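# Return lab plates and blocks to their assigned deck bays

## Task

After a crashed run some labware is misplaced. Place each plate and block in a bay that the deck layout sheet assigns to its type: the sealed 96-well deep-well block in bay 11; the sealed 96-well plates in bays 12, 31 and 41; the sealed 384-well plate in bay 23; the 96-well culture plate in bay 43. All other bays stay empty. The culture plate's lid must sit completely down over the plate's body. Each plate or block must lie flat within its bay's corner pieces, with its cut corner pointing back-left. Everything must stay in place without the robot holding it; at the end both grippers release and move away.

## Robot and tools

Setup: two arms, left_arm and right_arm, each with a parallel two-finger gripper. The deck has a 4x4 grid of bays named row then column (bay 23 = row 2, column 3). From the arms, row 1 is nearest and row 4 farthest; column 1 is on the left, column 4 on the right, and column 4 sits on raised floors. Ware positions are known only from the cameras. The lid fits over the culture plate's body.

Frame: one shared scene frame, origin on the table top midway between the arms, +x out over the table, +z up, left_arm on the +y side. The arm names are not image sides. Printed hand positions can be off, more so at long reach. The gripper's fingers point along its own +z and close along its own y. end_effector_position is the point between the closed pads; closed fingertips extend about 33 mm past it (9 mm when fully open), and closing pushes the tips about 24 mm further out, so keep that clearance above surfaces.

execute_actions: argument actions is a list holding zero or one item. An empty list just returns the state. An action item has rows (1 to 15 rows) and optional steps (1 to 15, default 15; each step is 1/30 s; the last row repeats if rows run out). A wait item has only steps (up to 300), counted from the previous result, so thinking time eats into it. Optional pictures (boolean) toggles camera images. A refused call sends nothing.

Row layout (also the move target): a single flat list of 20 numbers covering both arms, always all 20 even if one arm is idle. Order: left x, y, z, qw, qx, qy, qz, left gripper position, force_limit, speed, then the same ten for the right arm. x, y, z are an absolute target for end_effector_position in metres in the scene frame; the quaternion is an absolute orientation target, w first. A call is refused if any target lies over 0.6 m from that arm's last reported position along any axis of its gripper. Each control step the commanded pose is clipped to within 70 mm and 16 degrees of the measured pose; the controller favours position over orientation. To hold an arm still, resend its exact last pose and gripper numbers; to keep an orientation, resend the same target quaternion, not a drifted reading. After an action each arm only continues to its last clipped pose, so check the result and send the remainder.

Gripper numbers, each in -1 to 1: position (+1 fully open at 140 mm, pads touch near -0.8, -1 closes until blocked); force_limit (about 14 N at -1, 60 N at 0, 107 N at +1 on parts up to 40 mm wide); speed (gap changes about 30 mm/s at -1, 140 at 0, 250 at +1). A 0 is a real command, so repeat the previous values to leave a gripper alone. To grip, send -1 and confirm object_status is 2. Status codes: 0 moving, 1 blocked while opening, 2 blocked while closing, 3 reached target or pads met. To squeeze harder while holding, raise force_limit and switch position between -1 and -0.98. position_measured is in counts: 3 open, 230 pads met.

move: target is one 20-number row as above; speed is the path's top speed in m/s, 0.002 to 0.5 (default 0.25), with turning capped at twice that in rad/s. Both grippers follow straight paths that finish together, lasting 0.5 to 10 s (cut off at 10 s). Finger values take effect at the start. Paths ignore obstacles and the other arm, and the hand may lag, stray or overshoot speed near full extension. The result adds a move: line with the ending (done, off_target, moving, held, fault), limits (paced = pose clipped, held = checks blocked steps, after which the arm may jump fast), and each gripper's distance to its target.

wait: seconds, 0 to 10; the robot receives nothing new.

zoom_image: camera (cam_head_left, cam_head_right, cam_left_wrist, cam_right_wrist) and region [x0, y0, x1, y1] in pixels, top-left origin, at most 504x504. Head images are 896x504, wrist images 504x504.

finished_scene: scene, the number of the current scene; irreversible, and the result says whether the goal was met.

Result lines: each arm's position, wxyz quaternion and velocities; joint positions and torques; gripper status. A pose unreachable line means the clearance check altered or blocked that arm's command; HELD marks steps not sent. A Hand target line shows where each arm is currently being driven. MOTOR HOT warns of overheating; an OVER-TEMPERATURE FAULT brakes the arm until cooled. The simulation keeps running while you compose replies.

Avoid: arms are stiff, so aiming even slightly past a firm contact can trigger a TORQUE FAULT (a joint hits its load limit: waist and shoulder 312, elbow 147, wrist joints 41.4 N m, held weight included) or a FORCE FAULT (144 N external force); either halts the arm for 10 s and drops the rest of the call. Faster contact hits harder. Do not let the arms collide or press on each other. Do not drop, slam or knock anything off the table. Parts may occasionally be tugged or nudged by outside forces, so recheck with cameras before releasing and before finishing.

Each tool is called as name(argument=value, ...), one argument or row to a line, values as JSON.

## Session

execute_actions(
  actions=[],
)

Scene clock: 0.00 s of 12600.00 s.
left_arm: end_effector_position=(+0.7043, +0.6181, +0.3231) position_measured=3 object_status=3 end_effector_quat_wxyz=(-0.001, +1.000, -0.023, +0.001) end_effector_velocity=(-0.000, -0.000, +0.000) end_effector_angular_velocity=(-0.001, +0.000, -0.000) | right_arm: end_effector_position=(+0.5972, -0.4803, +0.3210) position_measured=3 object_status=3 end_effector_quat_wxyz=(+0.001, +0.997, +0.072, -0.000) end_effector_velocity=(+0.000, -0.000, +0.000) end_effector_angular_velocity=(+0.001, +0.000, -0.001)
Joint positions: left_arm=[-0.054  0.162  1.604  0.002  1.372  1.518] | right_arm=[-0.052  0.165  1.605 -0.001  1.372  1.519]
Joint velocities: left_arm=[ 0.    -0.     0.    -0.001  0.     0.001] | right_arm=[-0.001  0.001 -0.001  0.001  0.    -0.   ]
Joint torques (N m, as the joint torque sensors report them, + toward a larger angle): no reading
Hand target (left_arm): +0.704, +0.618, +0.323; -0.001, +1.000, -0.023, +0.001
Hand target (right_arm): +0.597, -0.480, +0.321; +0.001, +0.997, +0.072, -0.000

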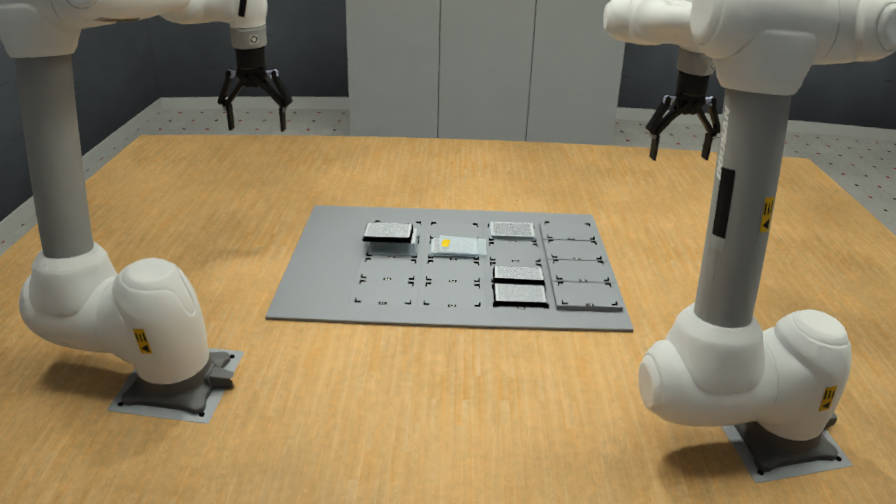

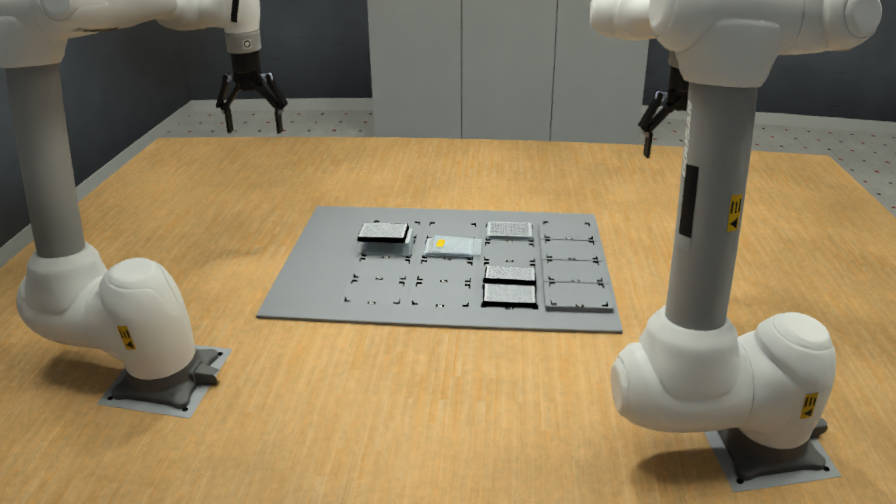

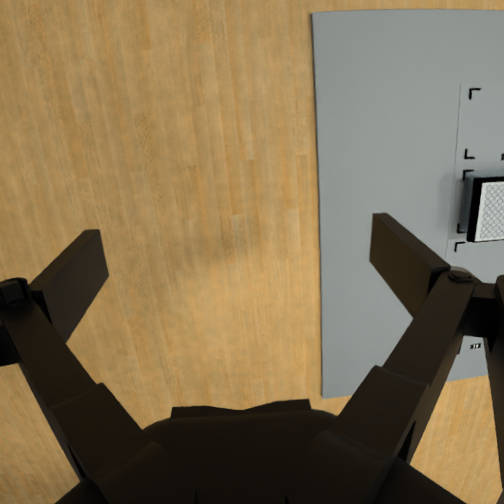

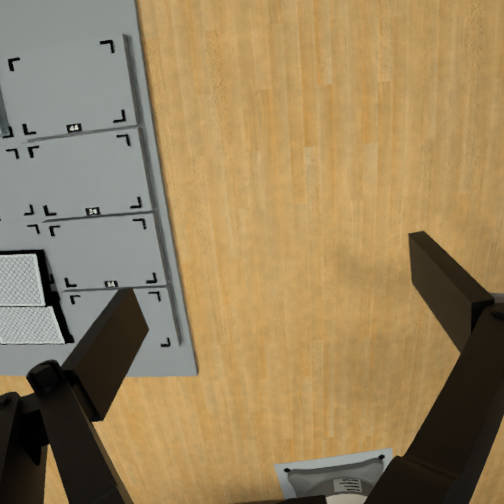

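move(
  target=[0.60,0.252,0.11,0,1,-0.006,0,1,-0.3,-1,0.5972,-0.4803,0.321,0.001,0.997,0.072,0,1,-0.6,-1],
)

Scene clock: 5.63 s of 12600.00 s.
left_arm: end_effector_position=(+0.6003, +0.2515, +0.1100) position_measured=3 object_status=3 end_effector_quat_wxyz=(+0.001, +1.000, -0.006, +0.000) end_effector_velocity=(+0.001, -0.000, -0.000) end_effector_angular_velocity=(+0.001, -0.002, -0.001) | right_arm: end_effector_position=(+0.5972, -0.4803, +0.3210) position_measured=3 object_status=3 end_effector_quat_wxyz=(+0.001, +0.997, +0.072, +0.000) end_effector_velocity=(+0.000, +0.000, -0.000) end_effector_angular_velocity=(+0.001, +0.000, -0.001)
Joint positions: left_arm=[-0.633  0.327  1.803 -0.002  1.009  0.906] | right_arm=[-0.051  0.165  1.605 -0.002  1.372  1.52 ]
Joint velocities: left_arm=[-0.001  0.001 -0.001  0.003 -0.001 -0.001] | right_arm=[-0.001  0.001 -0.001  0.001 -0.     0.   ]
Joint torques (N m, as the joint torque sensors report them, + toward a larger angle): left_arm=[  0.07 -74.53 -31.99   3.78   0.22  -0.2 ] | right_arm=[  1.3  -54.83 -43.04   4.62   0.09  -0.63]
Hand target (left_arm): +0.600, +0.251, +0.110; +0.001, +1.000, -0.006, +0.000
Hand target (right_arm): +0.597, -0.480, +0.321; +0.001, +0.997, +0.072, +0.000
Off the commanded pose (left_arm): 0.001 m, 0 deg.
Off the commanded pose (right_arm): 0.000 m, 0 deg.
After step 90, 0.40 s passed at rest.
move: done

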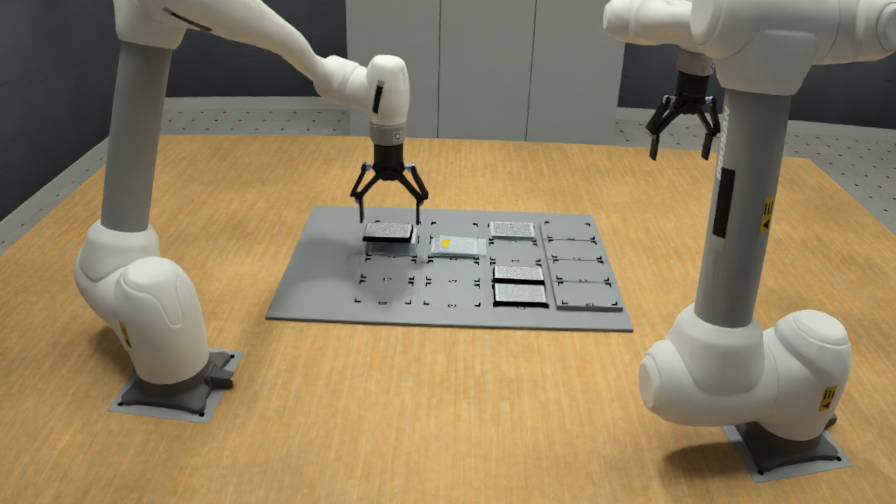

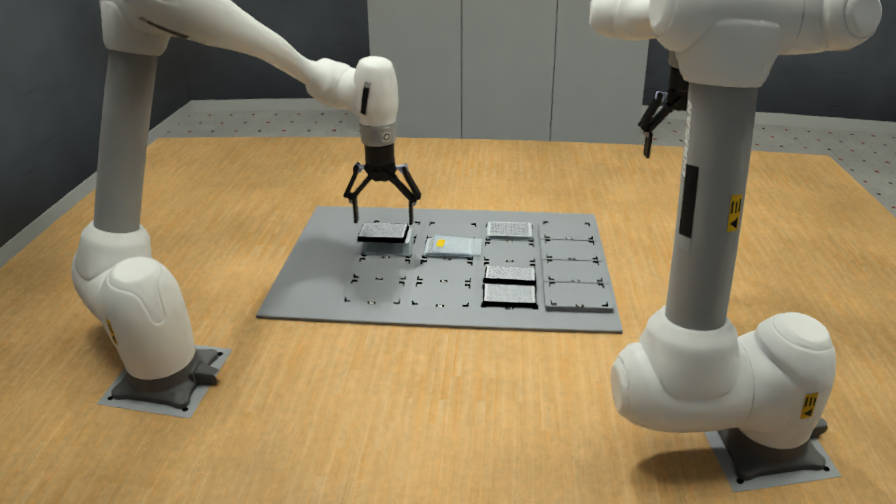

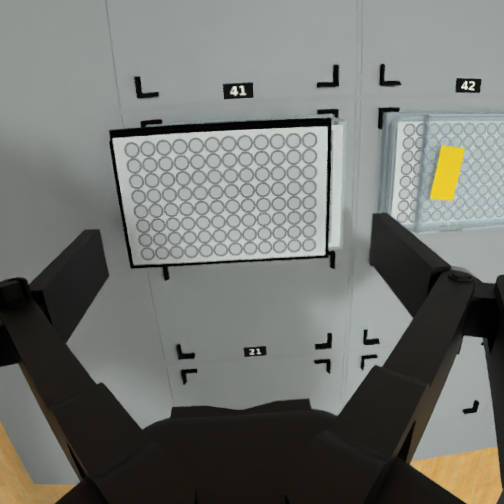

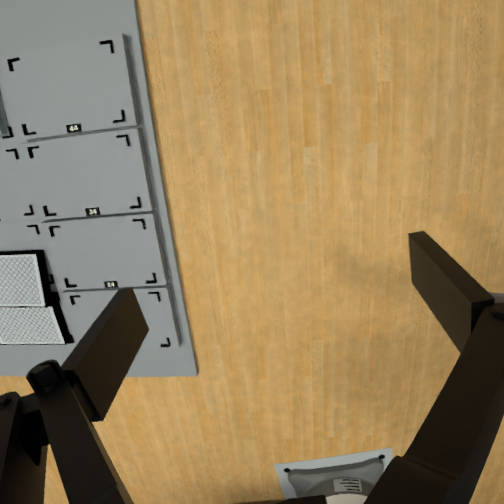

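move(
  target=[0.615,0.258,0.088,0,1,-0.006,0,1,-0.3,-1,0.5972,-0.4803,0.321,0.001,0.997,0.072,0,1,-0.6,-1],
  speed=0.08,
)

Scene clock: 9.07 s of 12600.00 s.
left_arm: end_effector_position=(+0.6149, +0.2580, +0.0880) position_measured=3 object_status=3 end_effector_quat_wxyz=(-0.000, +1.000, -0.006, -0.000) end_effector_velocity=(+0.002, -0.000, -0.000) end_effector_angular_velocity=(-0.001, -0.002, -0.000) | right_arm: end_effector_position=(+0.5972, -0.4803, +0.3210) position_measured=3 object_status=3 end_effector_quat_wxyz=(+0.001, +0.997, +0.072, +0.000) end_effector_velocity=(+0.000, -0.001, -0.001) end_effector_angular_velocity=(-0.001, +0.001, -0.001)
Joint positions: left_arm=[-0.612  0.359  1.804  0.     0.978  0.925] | right_arm=[-0.051  0.165  1.605 -0.002  1.372  1.52 ]
Joint velocities: left_arm=[ 0.001  0.001 -0.002  0.001 -0.002  0.001] | right_arm=[-0.001  0.001  0.    -0.001 -0.    -0.   ]
Joint torques (N m, as the joint torque sensors report them, + toward a larger angle): left_arm=[  0.25 -74.99 -31.53   3.82   0.49  -0.42] | right_arm=[  2.88 -58.58 -42.48   4.52  -0.16  -0.29]
Hand target (left_arm): +0.615, +0.258, +0.088; -0.000, +1.000, -0.006, -0.000
Hand target (right_arm): +0.597, -0.480, +0.321; +0.001, +0.997, +0.072, +0.000
Off the commanded pose (left_arm): 0.000 m, 0 deg.
Off the commanded pose (right_arm): 0.000 m, 0 deg.
move: done

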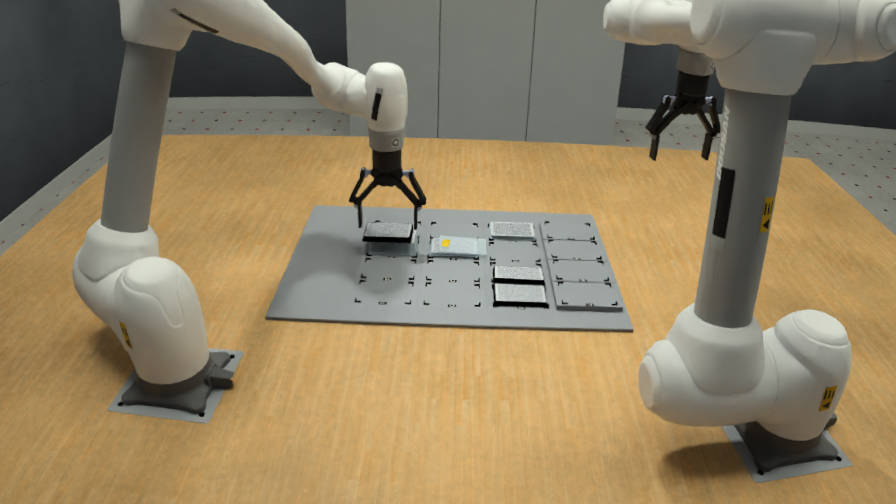

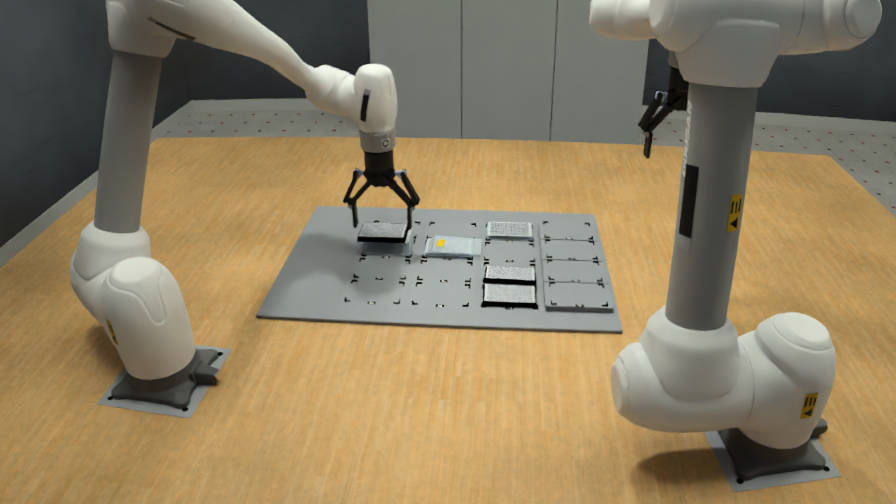

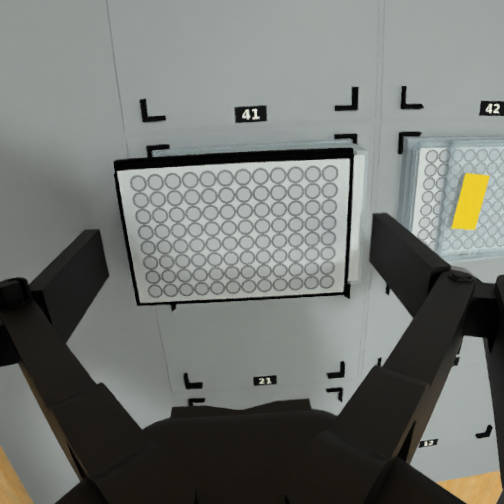

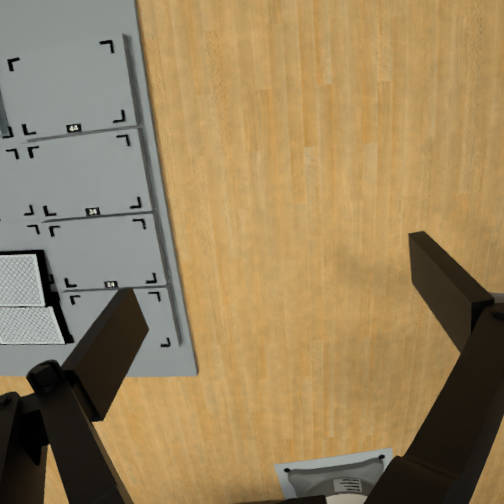

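move(
  target=[0.615,0.2572,0.076,0,1,-0.011,0,1,-0.3,-1,0.5972,-0.4803,0.321,0.001,0.997,0.072,0,1,-0.6,-1],
  speed=0.04,
)

move(
  target=[0.615,0.2572,0.076,0,1,-0.011,0,0.55,-0.3,-1,0.5972,-0.4803,0.321,0.001,0.997,0.072,0,1,-0.6,-1],
)

Scene clock: 13.90 s of 12600.00 s.
left_arm: end_effector_position=(+0.6150, +0.2572, +0.0761) position_measured=3 object_status=3 end_effector_quat_wxyz=(-0.000, +1.000, -0.011, +0.000) end_effector_velocity=(+0.000, -0.000, -0.001) end_effector_angular_velocity=(+0.000, -0.001, -0.001) | right_arm: end_effector_position=(+0.5972, -0.4803, +0.3210) position_measured=3 object_status=3 end_effector_quat_wxyz=(+0.001, +0.997, +0.072, +0.000) end_effector_velocity=(-0.000, -0.000, +0.001) end_effector_angular_velocity=(-0.001, -0.001, +0.001)
Joint positions: left_arm=[-0.613  0.371  1.813  0.     0.958  0.934] | right_arm=[-0.051  0.165  1.605 -0.002  1.372  1.52 ]
Joint velocities: left_arm=[-0.     0.001  0.     0.001 -0.002  0.   ] | right_arm=[ 0.    -0.001 -0.    -0.001 -0.    -0.   ]
Joint torques (N m, as the joint torque sensors report them, + toward a larger angle): left_arm=[ -1.13 -76.25 -30.89   3.75   0.6   -0.22] | right_arm=[  1.   -57.25 -40.83   4.21  -0.29  -0.35]
Hand target (left_arm): +0.615, +0.257, +0.076; +0.000, +1.000, -0.011, -0.000
Hand target (right_arm): +0.597, -0.480, +0.321; +0.001, +0.997, +0.072, -0.000
Off the commanded pose (left_arm): 0.000 m, 0 deg.
Off the commanded pose (right_arm): 0.000 m, 0 deg.
After step 90, 1.10 s passed at rest.
move: done

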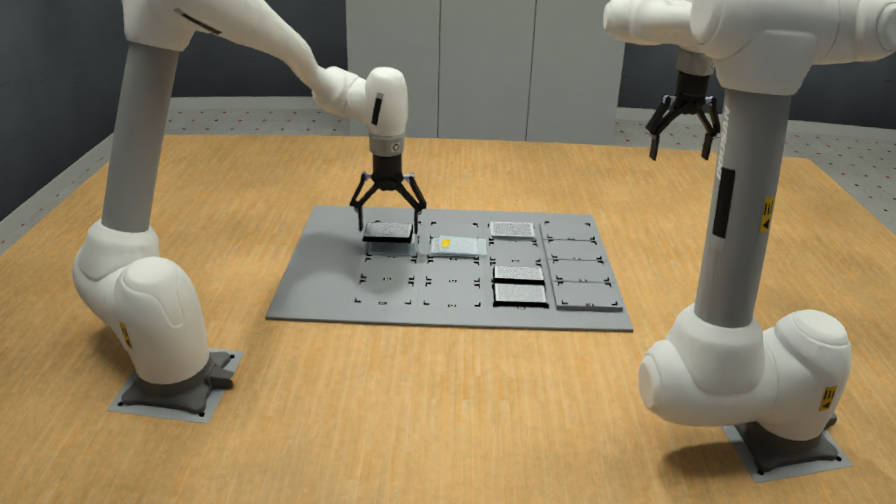

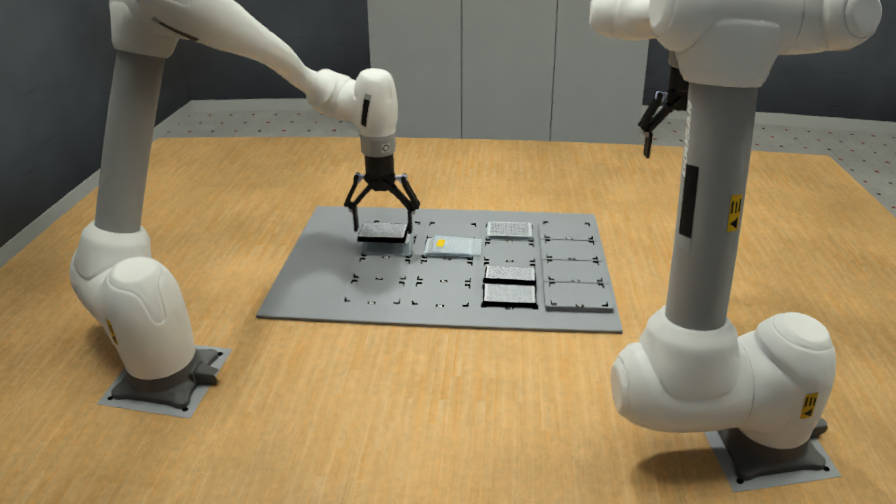

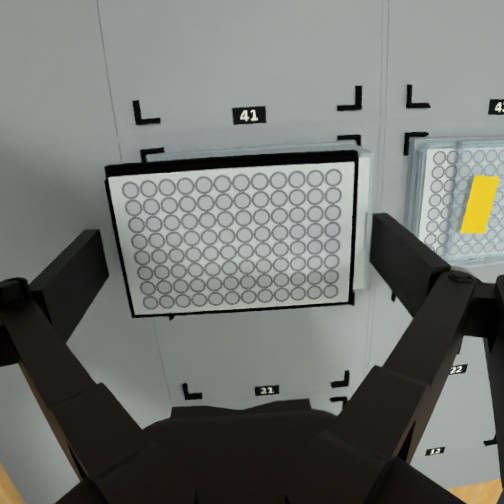

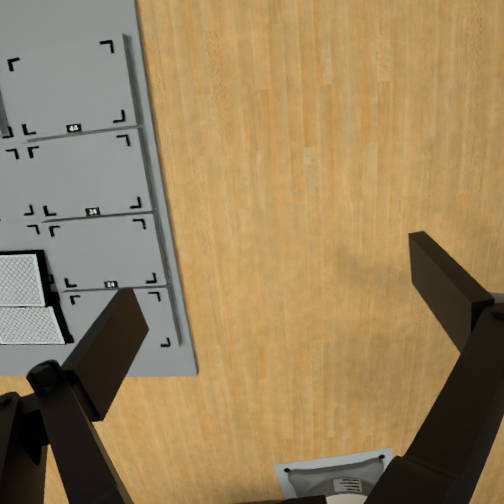

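Scene clock: 14.83 s of 12600.00 s.
left_arm: end_effector_position=(+0.6150, +0.2572, +0.0760) position_measured=38 object_status=0 end_effector_quat_wxyz=(-0.000, +1.000, -0.011, +0.000) end_effector_velocity=(+0.000, +0.000, +0.000) end_effector_angular_velocity=(+0.000, -0.002, -0.001) | right_arm: end_effector_position=(+0.5972, -0.4803, +0.3210) position_measured=3 object_status=3 end_effector_quat_wxyz=(+0.001, +0.997, +0.072, +0.000) end_effector_velocity=(-0.000, -0.001, -0.000) end_effector_angular_velocity=(-0.001, +0.000, -0.001)
Joint positions: left_arm=[-0.613  0.371  1.813  0.     0.958  0.934] | right_arm=[-0.051  0.165  1.605 -0.002  1.372  1.52 ]
Joint velocities: left_arm=[-0.    -0.001  0.001  0.001 -0.001  0.   ] | right_arm=[-0.001 -0.     0.001 -0.001 -0.    -0.   ]
Joint torques (N m, as the joint torque sensors report them, + toward a larger angle): left_arm=[ -0.12 -61.81 -24.07   3.64  -1.22  -0.26] | right_arm=[  1.26 -56.32 -41.87   4.99   0.14  -0.13]
Hand target (left_arm): +0.615, +0.257, +0.076; +0.000, +1.000, -0.011, -0.000
Hand target (right_arm): +0.597, -0.480, +0.321; +0.001, +0.997, +0.072, -0.000
Off the commanded pose (left_arm): 0.000 m, 0 deg.
Off the commanded pose (right_arm): 0.000 m, 0 deg.
move: done

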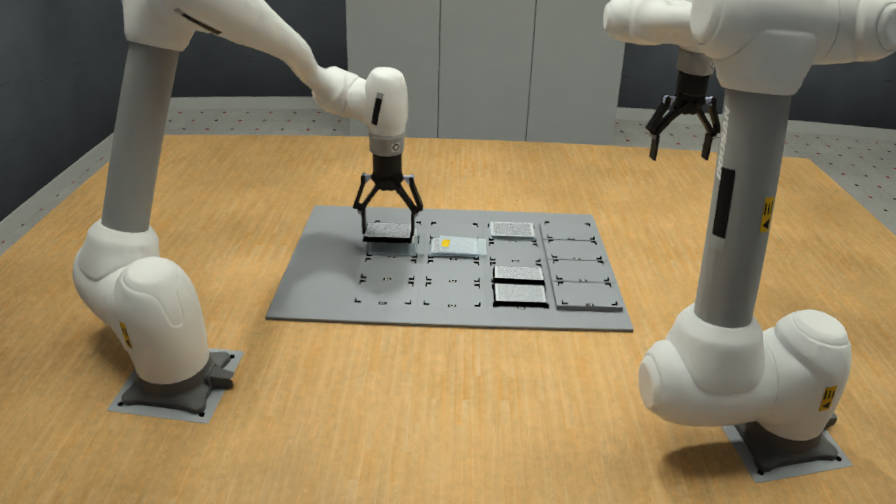

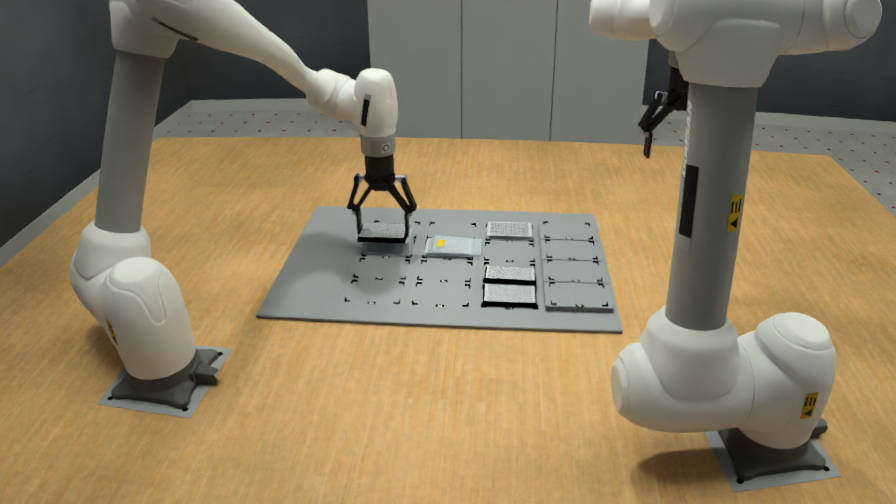

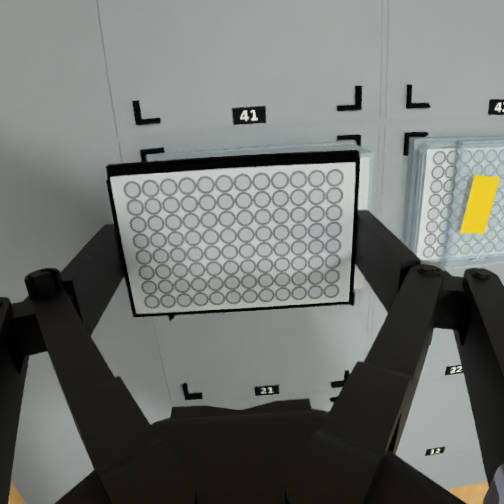

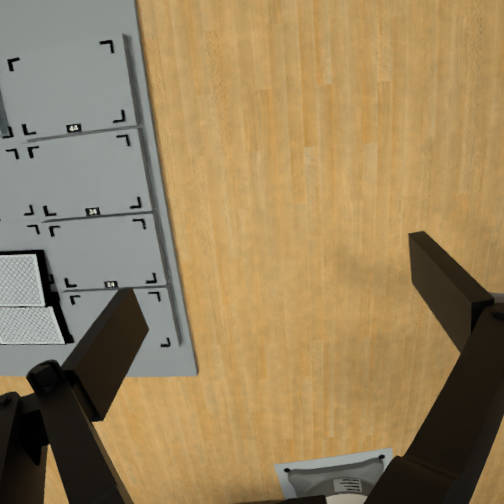

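move(
  target=[0.615,0.2572,0.092,0,1,-0.011,0,0.55,-0.3,-1,0.5972,-0.4803,0.321,0.001,0.997,0.072,0,1,-0.6,-1],
  speed=0.05,
)

move(
  target=[0.509,0.084,0.088,0,1,-0.006,0,0.55,-0.3,-1,0.5972,-0.4803,0.321,0.001,0.997,0.072,0,1,-0.6,-1],
  speed=0.2,
)

move(
  target=[0.509,0.084,0.043,0,1,-0.006,0,0.55,-0.3,-1,0.5972,-0.4803,0.321,0.001,0.997,0.072,0,1,-0.6,-1],
  speed=0.06,
)

zoom_image(
  camera="cam_left_wrist",
  region=[80,130,400,340],
)

Scene clock: 21.93 s of 12600.00 s.
left_arm: end_effector_position=(+0.6150, +0.2572, +0.0919) position_measured=39 object_status=2 end_effector_quat_wxyz=(+0.000, +1.000, -0.011, -0.000) end_effector_velocity=(+0.000, -0.000, +0.001) end_effector_angular_velocity=(-0.000, -0.001, -0.001) | right_arm: end_effector_position=(+0.5972, -0.4803, +0.3210) position_measured=3 object_status=3 end_effector_quat_wxyz=(+0.001, +0.997, +0.072, +0.000) end_effector_velocity=(+0.000, -0.000, -0.000) end_effector_angular_velocity=(-0.002, +0.000, +0.000)
Joint positions: left_arm=[-0.613  0.356  1.8   -0.     0.985  0.934] | right_arm=[-0.051  0.165  1.605 -0.002  1.372  1.52 ]
Joint velocities: left_arm=[-0.    -0.001 -0.001  0.001  0.001  0.   ] | right_arm=[ 0.     0.001 -0.    -0.001 -0.     0.   ]
Joint torques (N m, as the joint torque sensors report them, + toward a larger angle): left_arm=[ -1.02 -76.47 -32.02   3.64   0.68  -0.3 ] | right_arm=[  2.78 -59.87 -43.23   4.34  -0.59   0.08]
Hand target (left_arm): +0.615, +0.257, +0.092; -0.000, +1.000, -0.011, +0.000
Hand target (right_arm): +0.597, -0.480, +0.321; +0.001, +0.997, +0.072, -0.000
Off the commanded pose (left_arm): 0.000 m, 0 deg.
Off the commanded pose (right_arm): 0.000 m, 0 deg.
After step 90, 3.37 s passed at rest.
move: done

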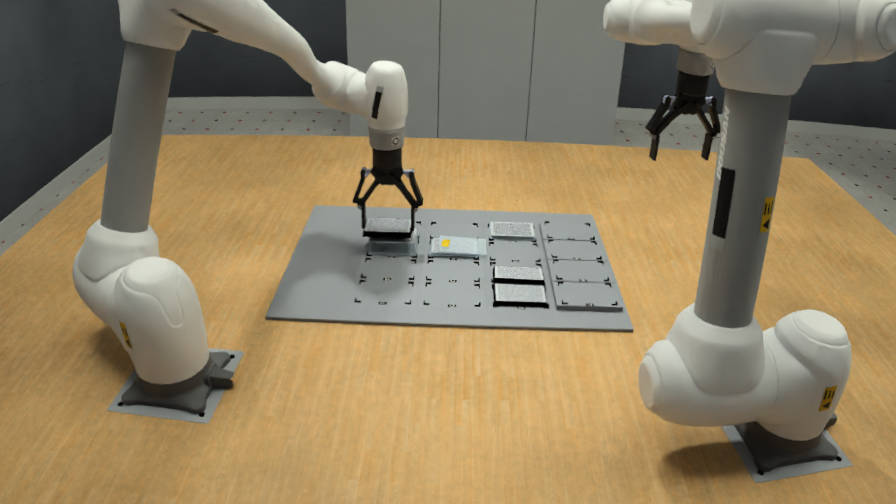

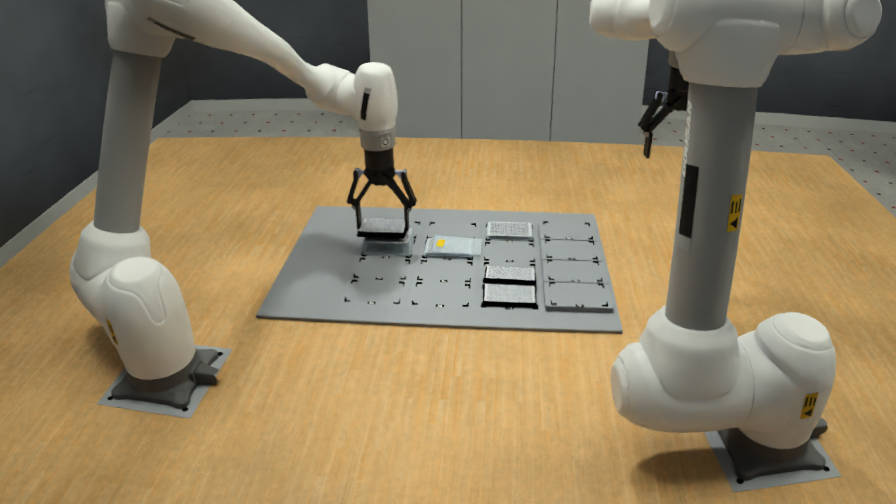

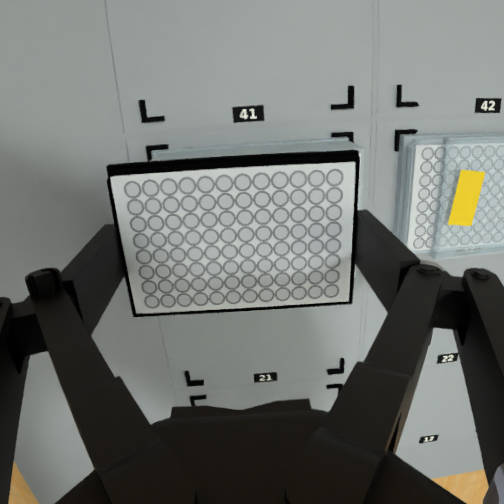

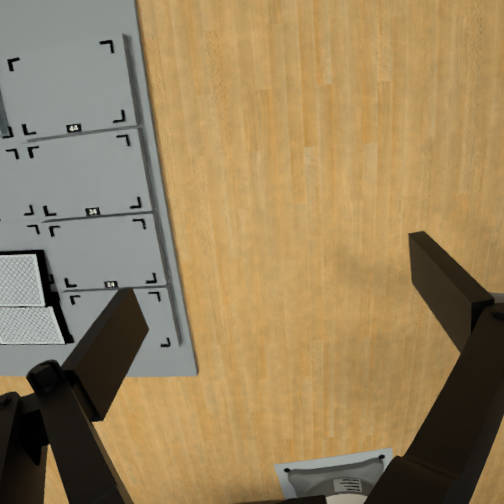

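Scene clock: 23.37 s of 12600.00 s.
left_arm: end_effector_position=(+0.5089, +0.0839, +0.0881) position_measured=39 object_status=2 end_effector_quat_wxyz=(+0.000, +1.000, -0.006, -0.000) end_effector_velocity=(-0.001, -0.001, -0.000) end_effector_angular_velocity=(+0.001, -0.001, -0.002) | right_arm: end_effector_position=(+0.5972, -0.4803, +0.3210) position_measured=3 object_status=3 end_effector_quat_wxyz=(+0.001, +0.997, +0.072, +0.000) end_effector_velocity=(-0.001, -0.001, -0.001) end_effector_angular_velocity=(-0.001, +0.001, -0.000)
Joint positions: left_arm=[-0.894  0.416  1.719 -0.001  1.006  0.643] | right_arm=[-0.051  0.165  1.605 -0.002  1.372  1.52 ]
Joint velocities: left_arm=[-0.003  0.001 -0.001  0.001  0.    -0.001] | right_arm=[-0.    -0.     0.001 -0.001  0.     0.   ]
Joint torques (N m, as the joint torque sensors report them, + toward a larger angle): left_arm=[ -2.   -82.23 -31.88   3.84   0.4   -0.24] | right_arm=[  2.89 -54.43 -43.42   4.62  -0.12  -0.16]
Hand target (left_arm): +0.509, +0.084, +0.088; +0.000, +1.000, -0.006, -0.000
Hand target (right_arm): +0.597, -0.480, +0.321; +0.001, +0.997, +0.072, -0.000
Off the commanded pose (left_arm): 0.000 m, 0 deg.
Off the commanded pose (right_arm): 0.000 m, 0 deg.
move: done

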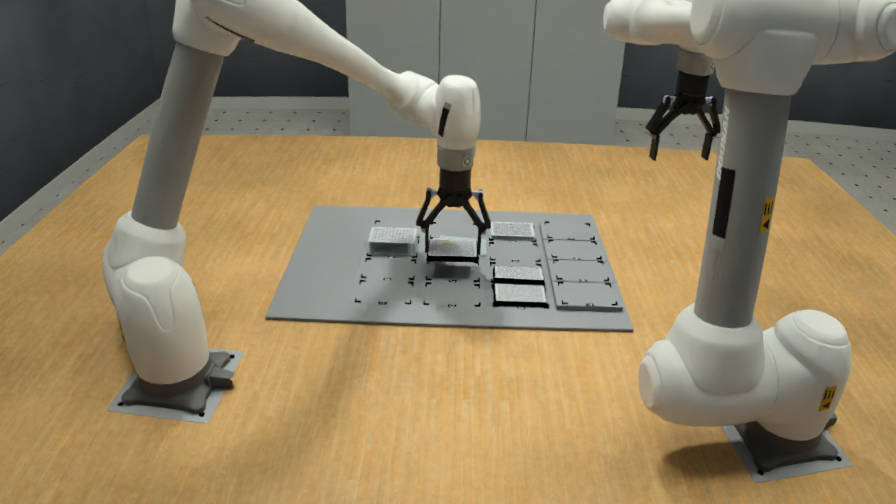

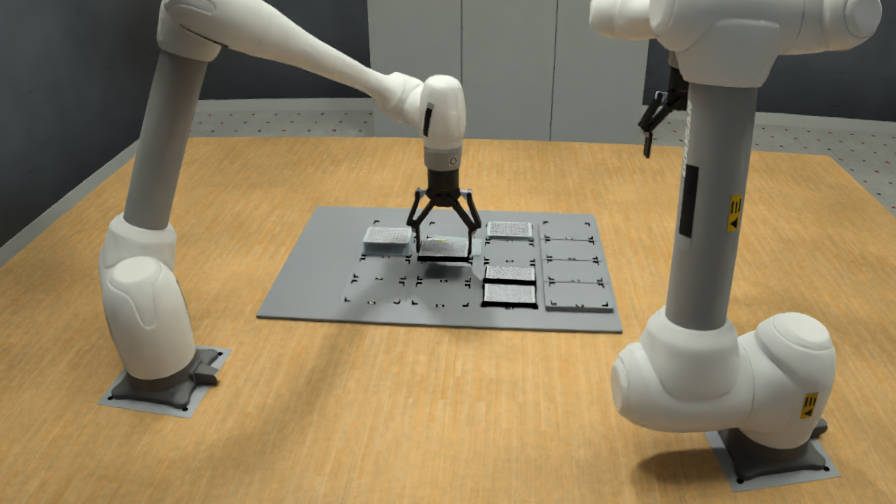

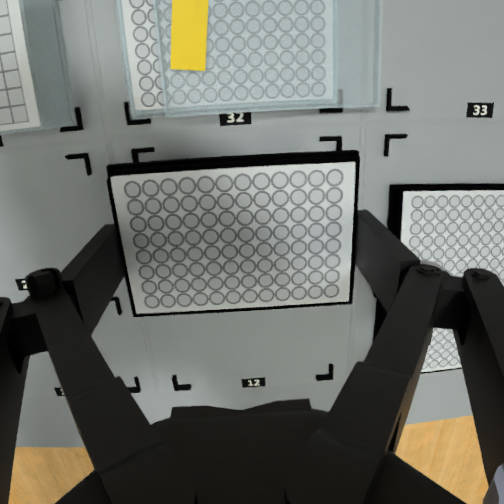

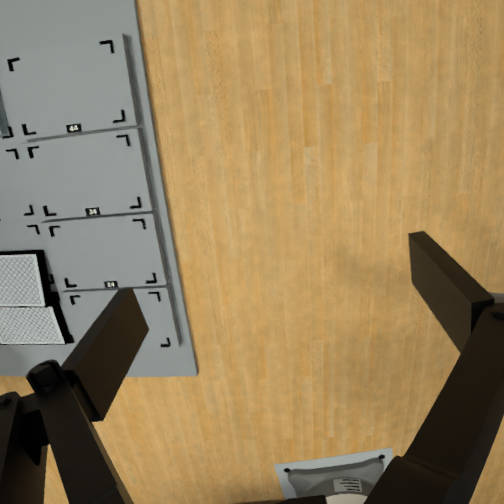

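Scene clock: 24.43 s of 12600.00 s.
left_arm: end_effector_position=(+0.5090, +0.0839, +0.0431) position_measured=39 object_status=2 end_effector_quat_wxyz=(+0.000, +1.000, -0.006, -0.000) end_effector_velocity=(-0.000, +0.001, -0.002) end_effector_angular_velocity=(+0.001, +0.002, -0.001) | right_arm: end_effector_position=(+0.5972, -0.4803, +0.3210) position_measured=3 object_status=3 end_effector_quat_wxyz=(+0.001, +0.997, +0.072, +0.000) end_effector_velocity=(-0.000, +0.000, +0.001) end_effector_angular_velocity=(+0.000, -0.001, +0.000)
Joint positions: left_arm=[-0.894  0.458  1.751 -0.     0.933  0.643] | right_arm=[-0.051  0.165  1.605 -0.002  1.372  1.52 ]
Joint velocities: left_arm=[ 0.     0.001  0.001 -0.001 -0.001  0.001] | right_arm=[ 0.    -0.001  0.     0.    -0.    -0.   ]
Joint torques (N m, as the joint torque sensors report them, + toward a larger angle): left_arm=[ -2.07 -83.26 -29.93   3.74   0.    -0.26] | right_arm=[  1.01 -58.45 -41.86   4.9    0.2   -0.29]
Hand target (left_arm): +0.509, +0.084, +0.043; +0.000, +1.000, -0.006, -0.000
Hand target (right_arm): +0.597, -0.480, +0.321; +0.001, +0.997, +0.072, -0.000
Off the commanded pose (left_arm): 0.000 m, 0 deg.
Off the commanded pose (right_arm): 0.000 m, 0 deg.
move: done

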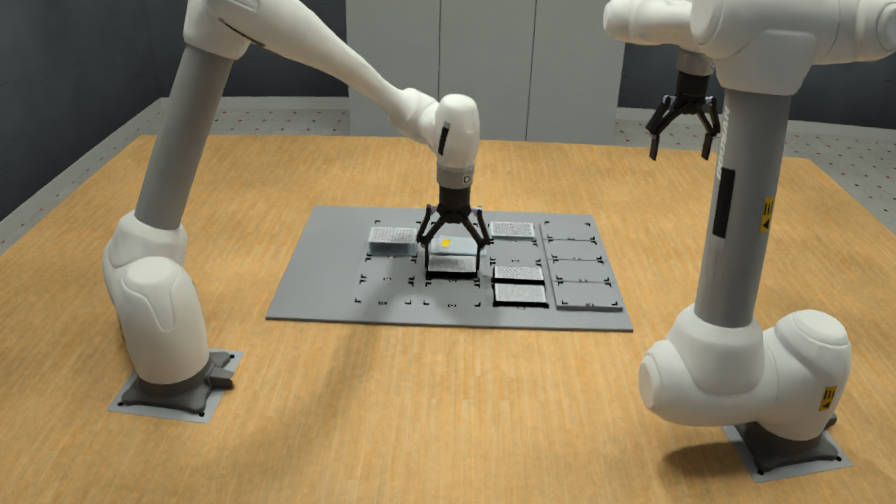

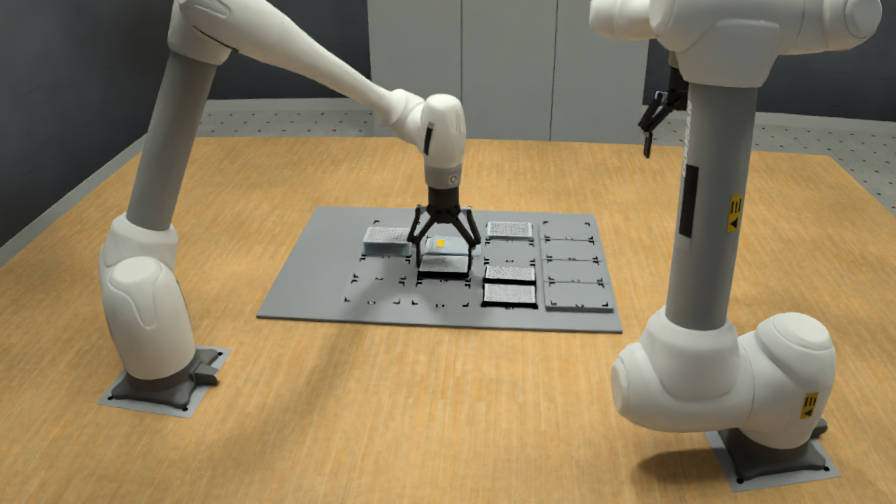

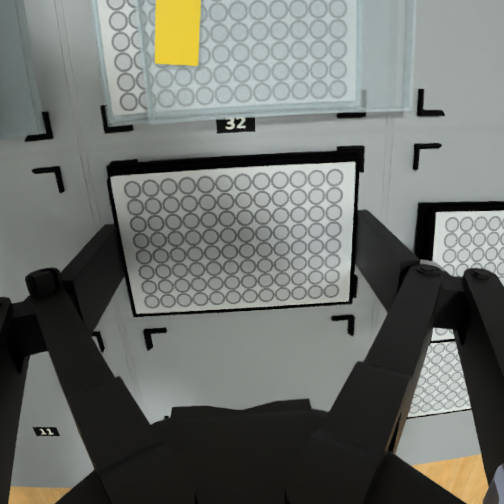

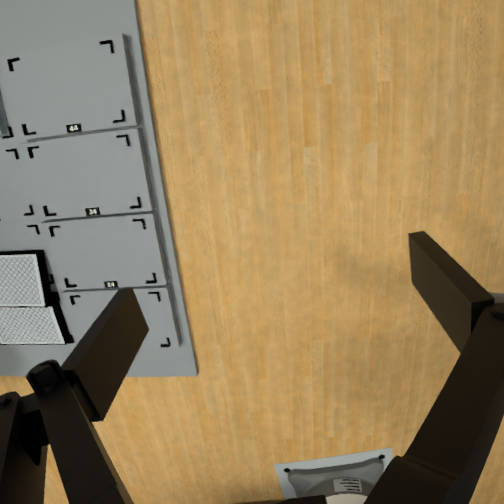

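Region (80, 130, 400, 340) of cam_left_wrist's 504x504 image, scaled by 1.575, with more detail than that image has; it fills the top 331 rows of this view, and the rest is white.

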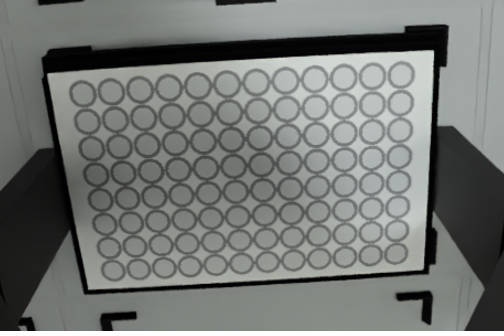

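move(
  target=[0.5073,0.0817,0.040,0,1,-0.004,0,0.55,-0.3,-1,0.5972,-0.4803,0.321,0.001,0.997,0.072,0,1,-0.6,-1],
  speed=0.01,
)

zoom_image(
  camera="cam_left_wrist",
  region=[80,130,400,340],
)

Scene clock: 32.27 s of 12600.00 s.
left_arm: end_effector_position=(+0.5073, +0.0817, +0.0400) position_measured=39 object_status=2 end_effector_quat_wxyz=(+0.000, +1.000, -0.004, -0.000) end_effector_velocity=(-0.001, +0.000, -0.000) end_effector_angular_velocity=(+0.000, +0.002, +0.002) | right_arm: end_effector_position=(+0.5972, -0.4803, +0.3210) position_measured=3 object_status=3 end_effector_quat_wxyz=(+0.001, +0.997, +0.072, +0.000) end_effector_velocity=(-0.000, +0.001, +0.001) end_effector_angular_velocity=(+0.001, -0.001, +0.001)
Joint positions: left_arm=[-0.898  0.462  1.751 -0.     0.928  0.635] | right_arm=[-0.051  0.165  1.605 -0.002  1.372  1.52 ]
Joint velocities: left_arm=[-0.     0.     0.001 -0.002  0.    -0.001] | right_arm=[ 0.001 -0.001 -0.     0.    -0.     0.   ]
Joint torques (N m, as the joint torque sensors report them, + toward a larger angle): left_arm=[ -2.32 -84.38 -30.27   3.58   0.18  -0.22] | right_arm=[ -0.21 -57.15 -41.4    4.66   0.03  -0.32]
Hand target (left_arm): +0.507, +0.082, +0.040; +0.000, +1.000, -0.004, -0.000
Hand target (right_arm): +0.597, -0.480, +0.321; +0.001, +0.997, +0.072, -0.000
Off the commanded pose (left_arm): 0.000 m, 0 deg.
Off the commanded pose (right_arm): 0.000 m, 0 deg.
After step 90, 4.13 s passed at rest.
move: done

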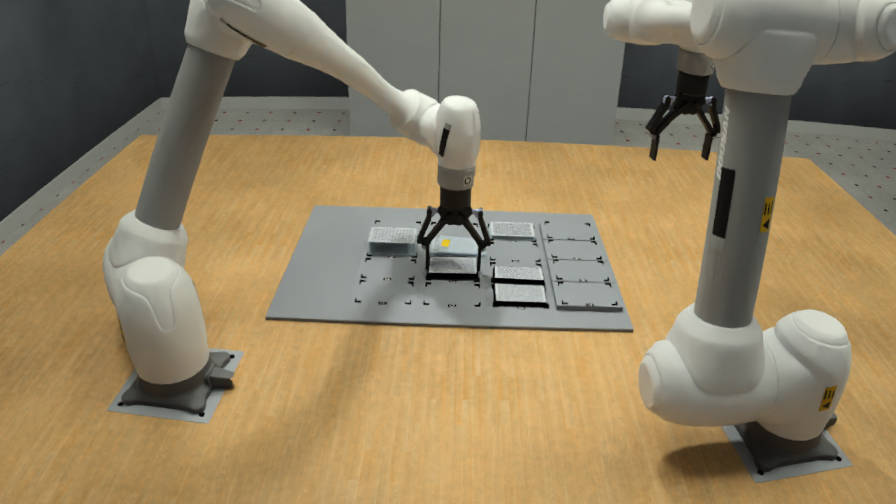

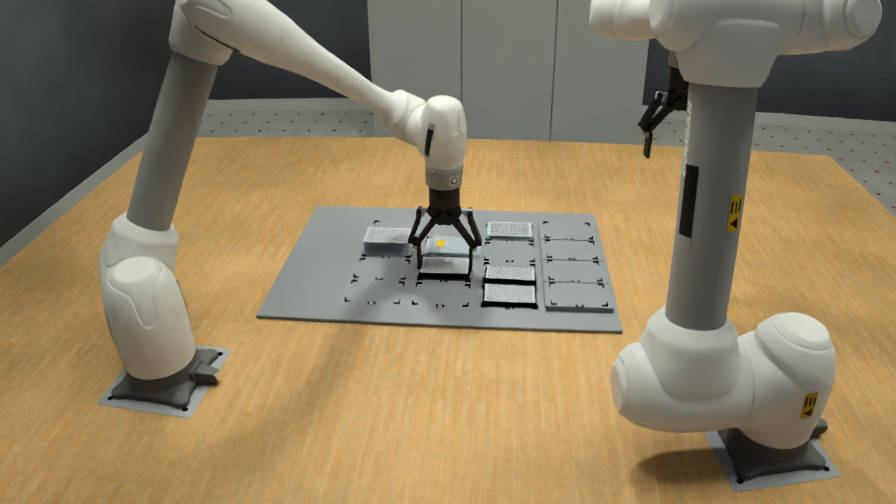

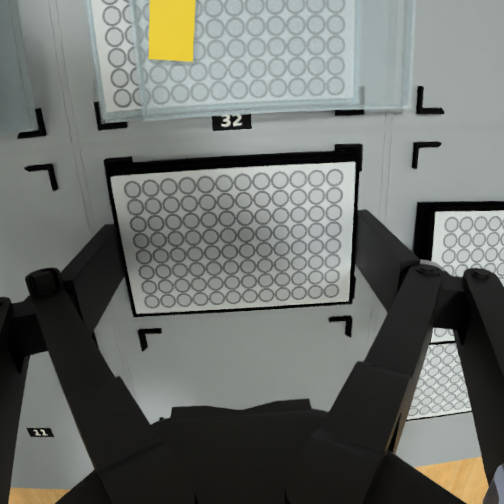

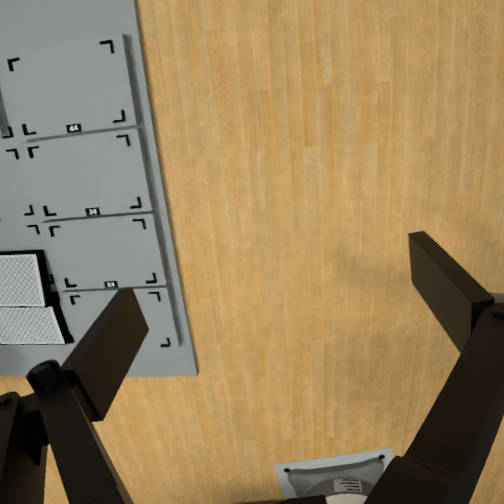

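Region (80, 130, 400, 340) of cam_left_wrist's 504x504 image, scaled by 1.575, with more detail than that image has; it fills the top 331 rows of this view, and the rest is white.

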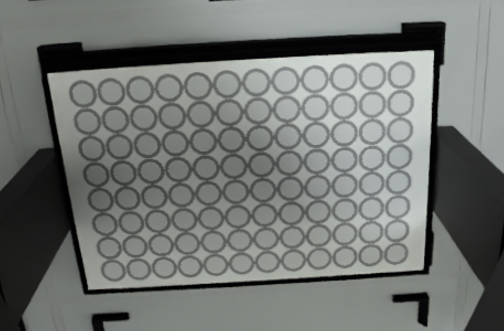

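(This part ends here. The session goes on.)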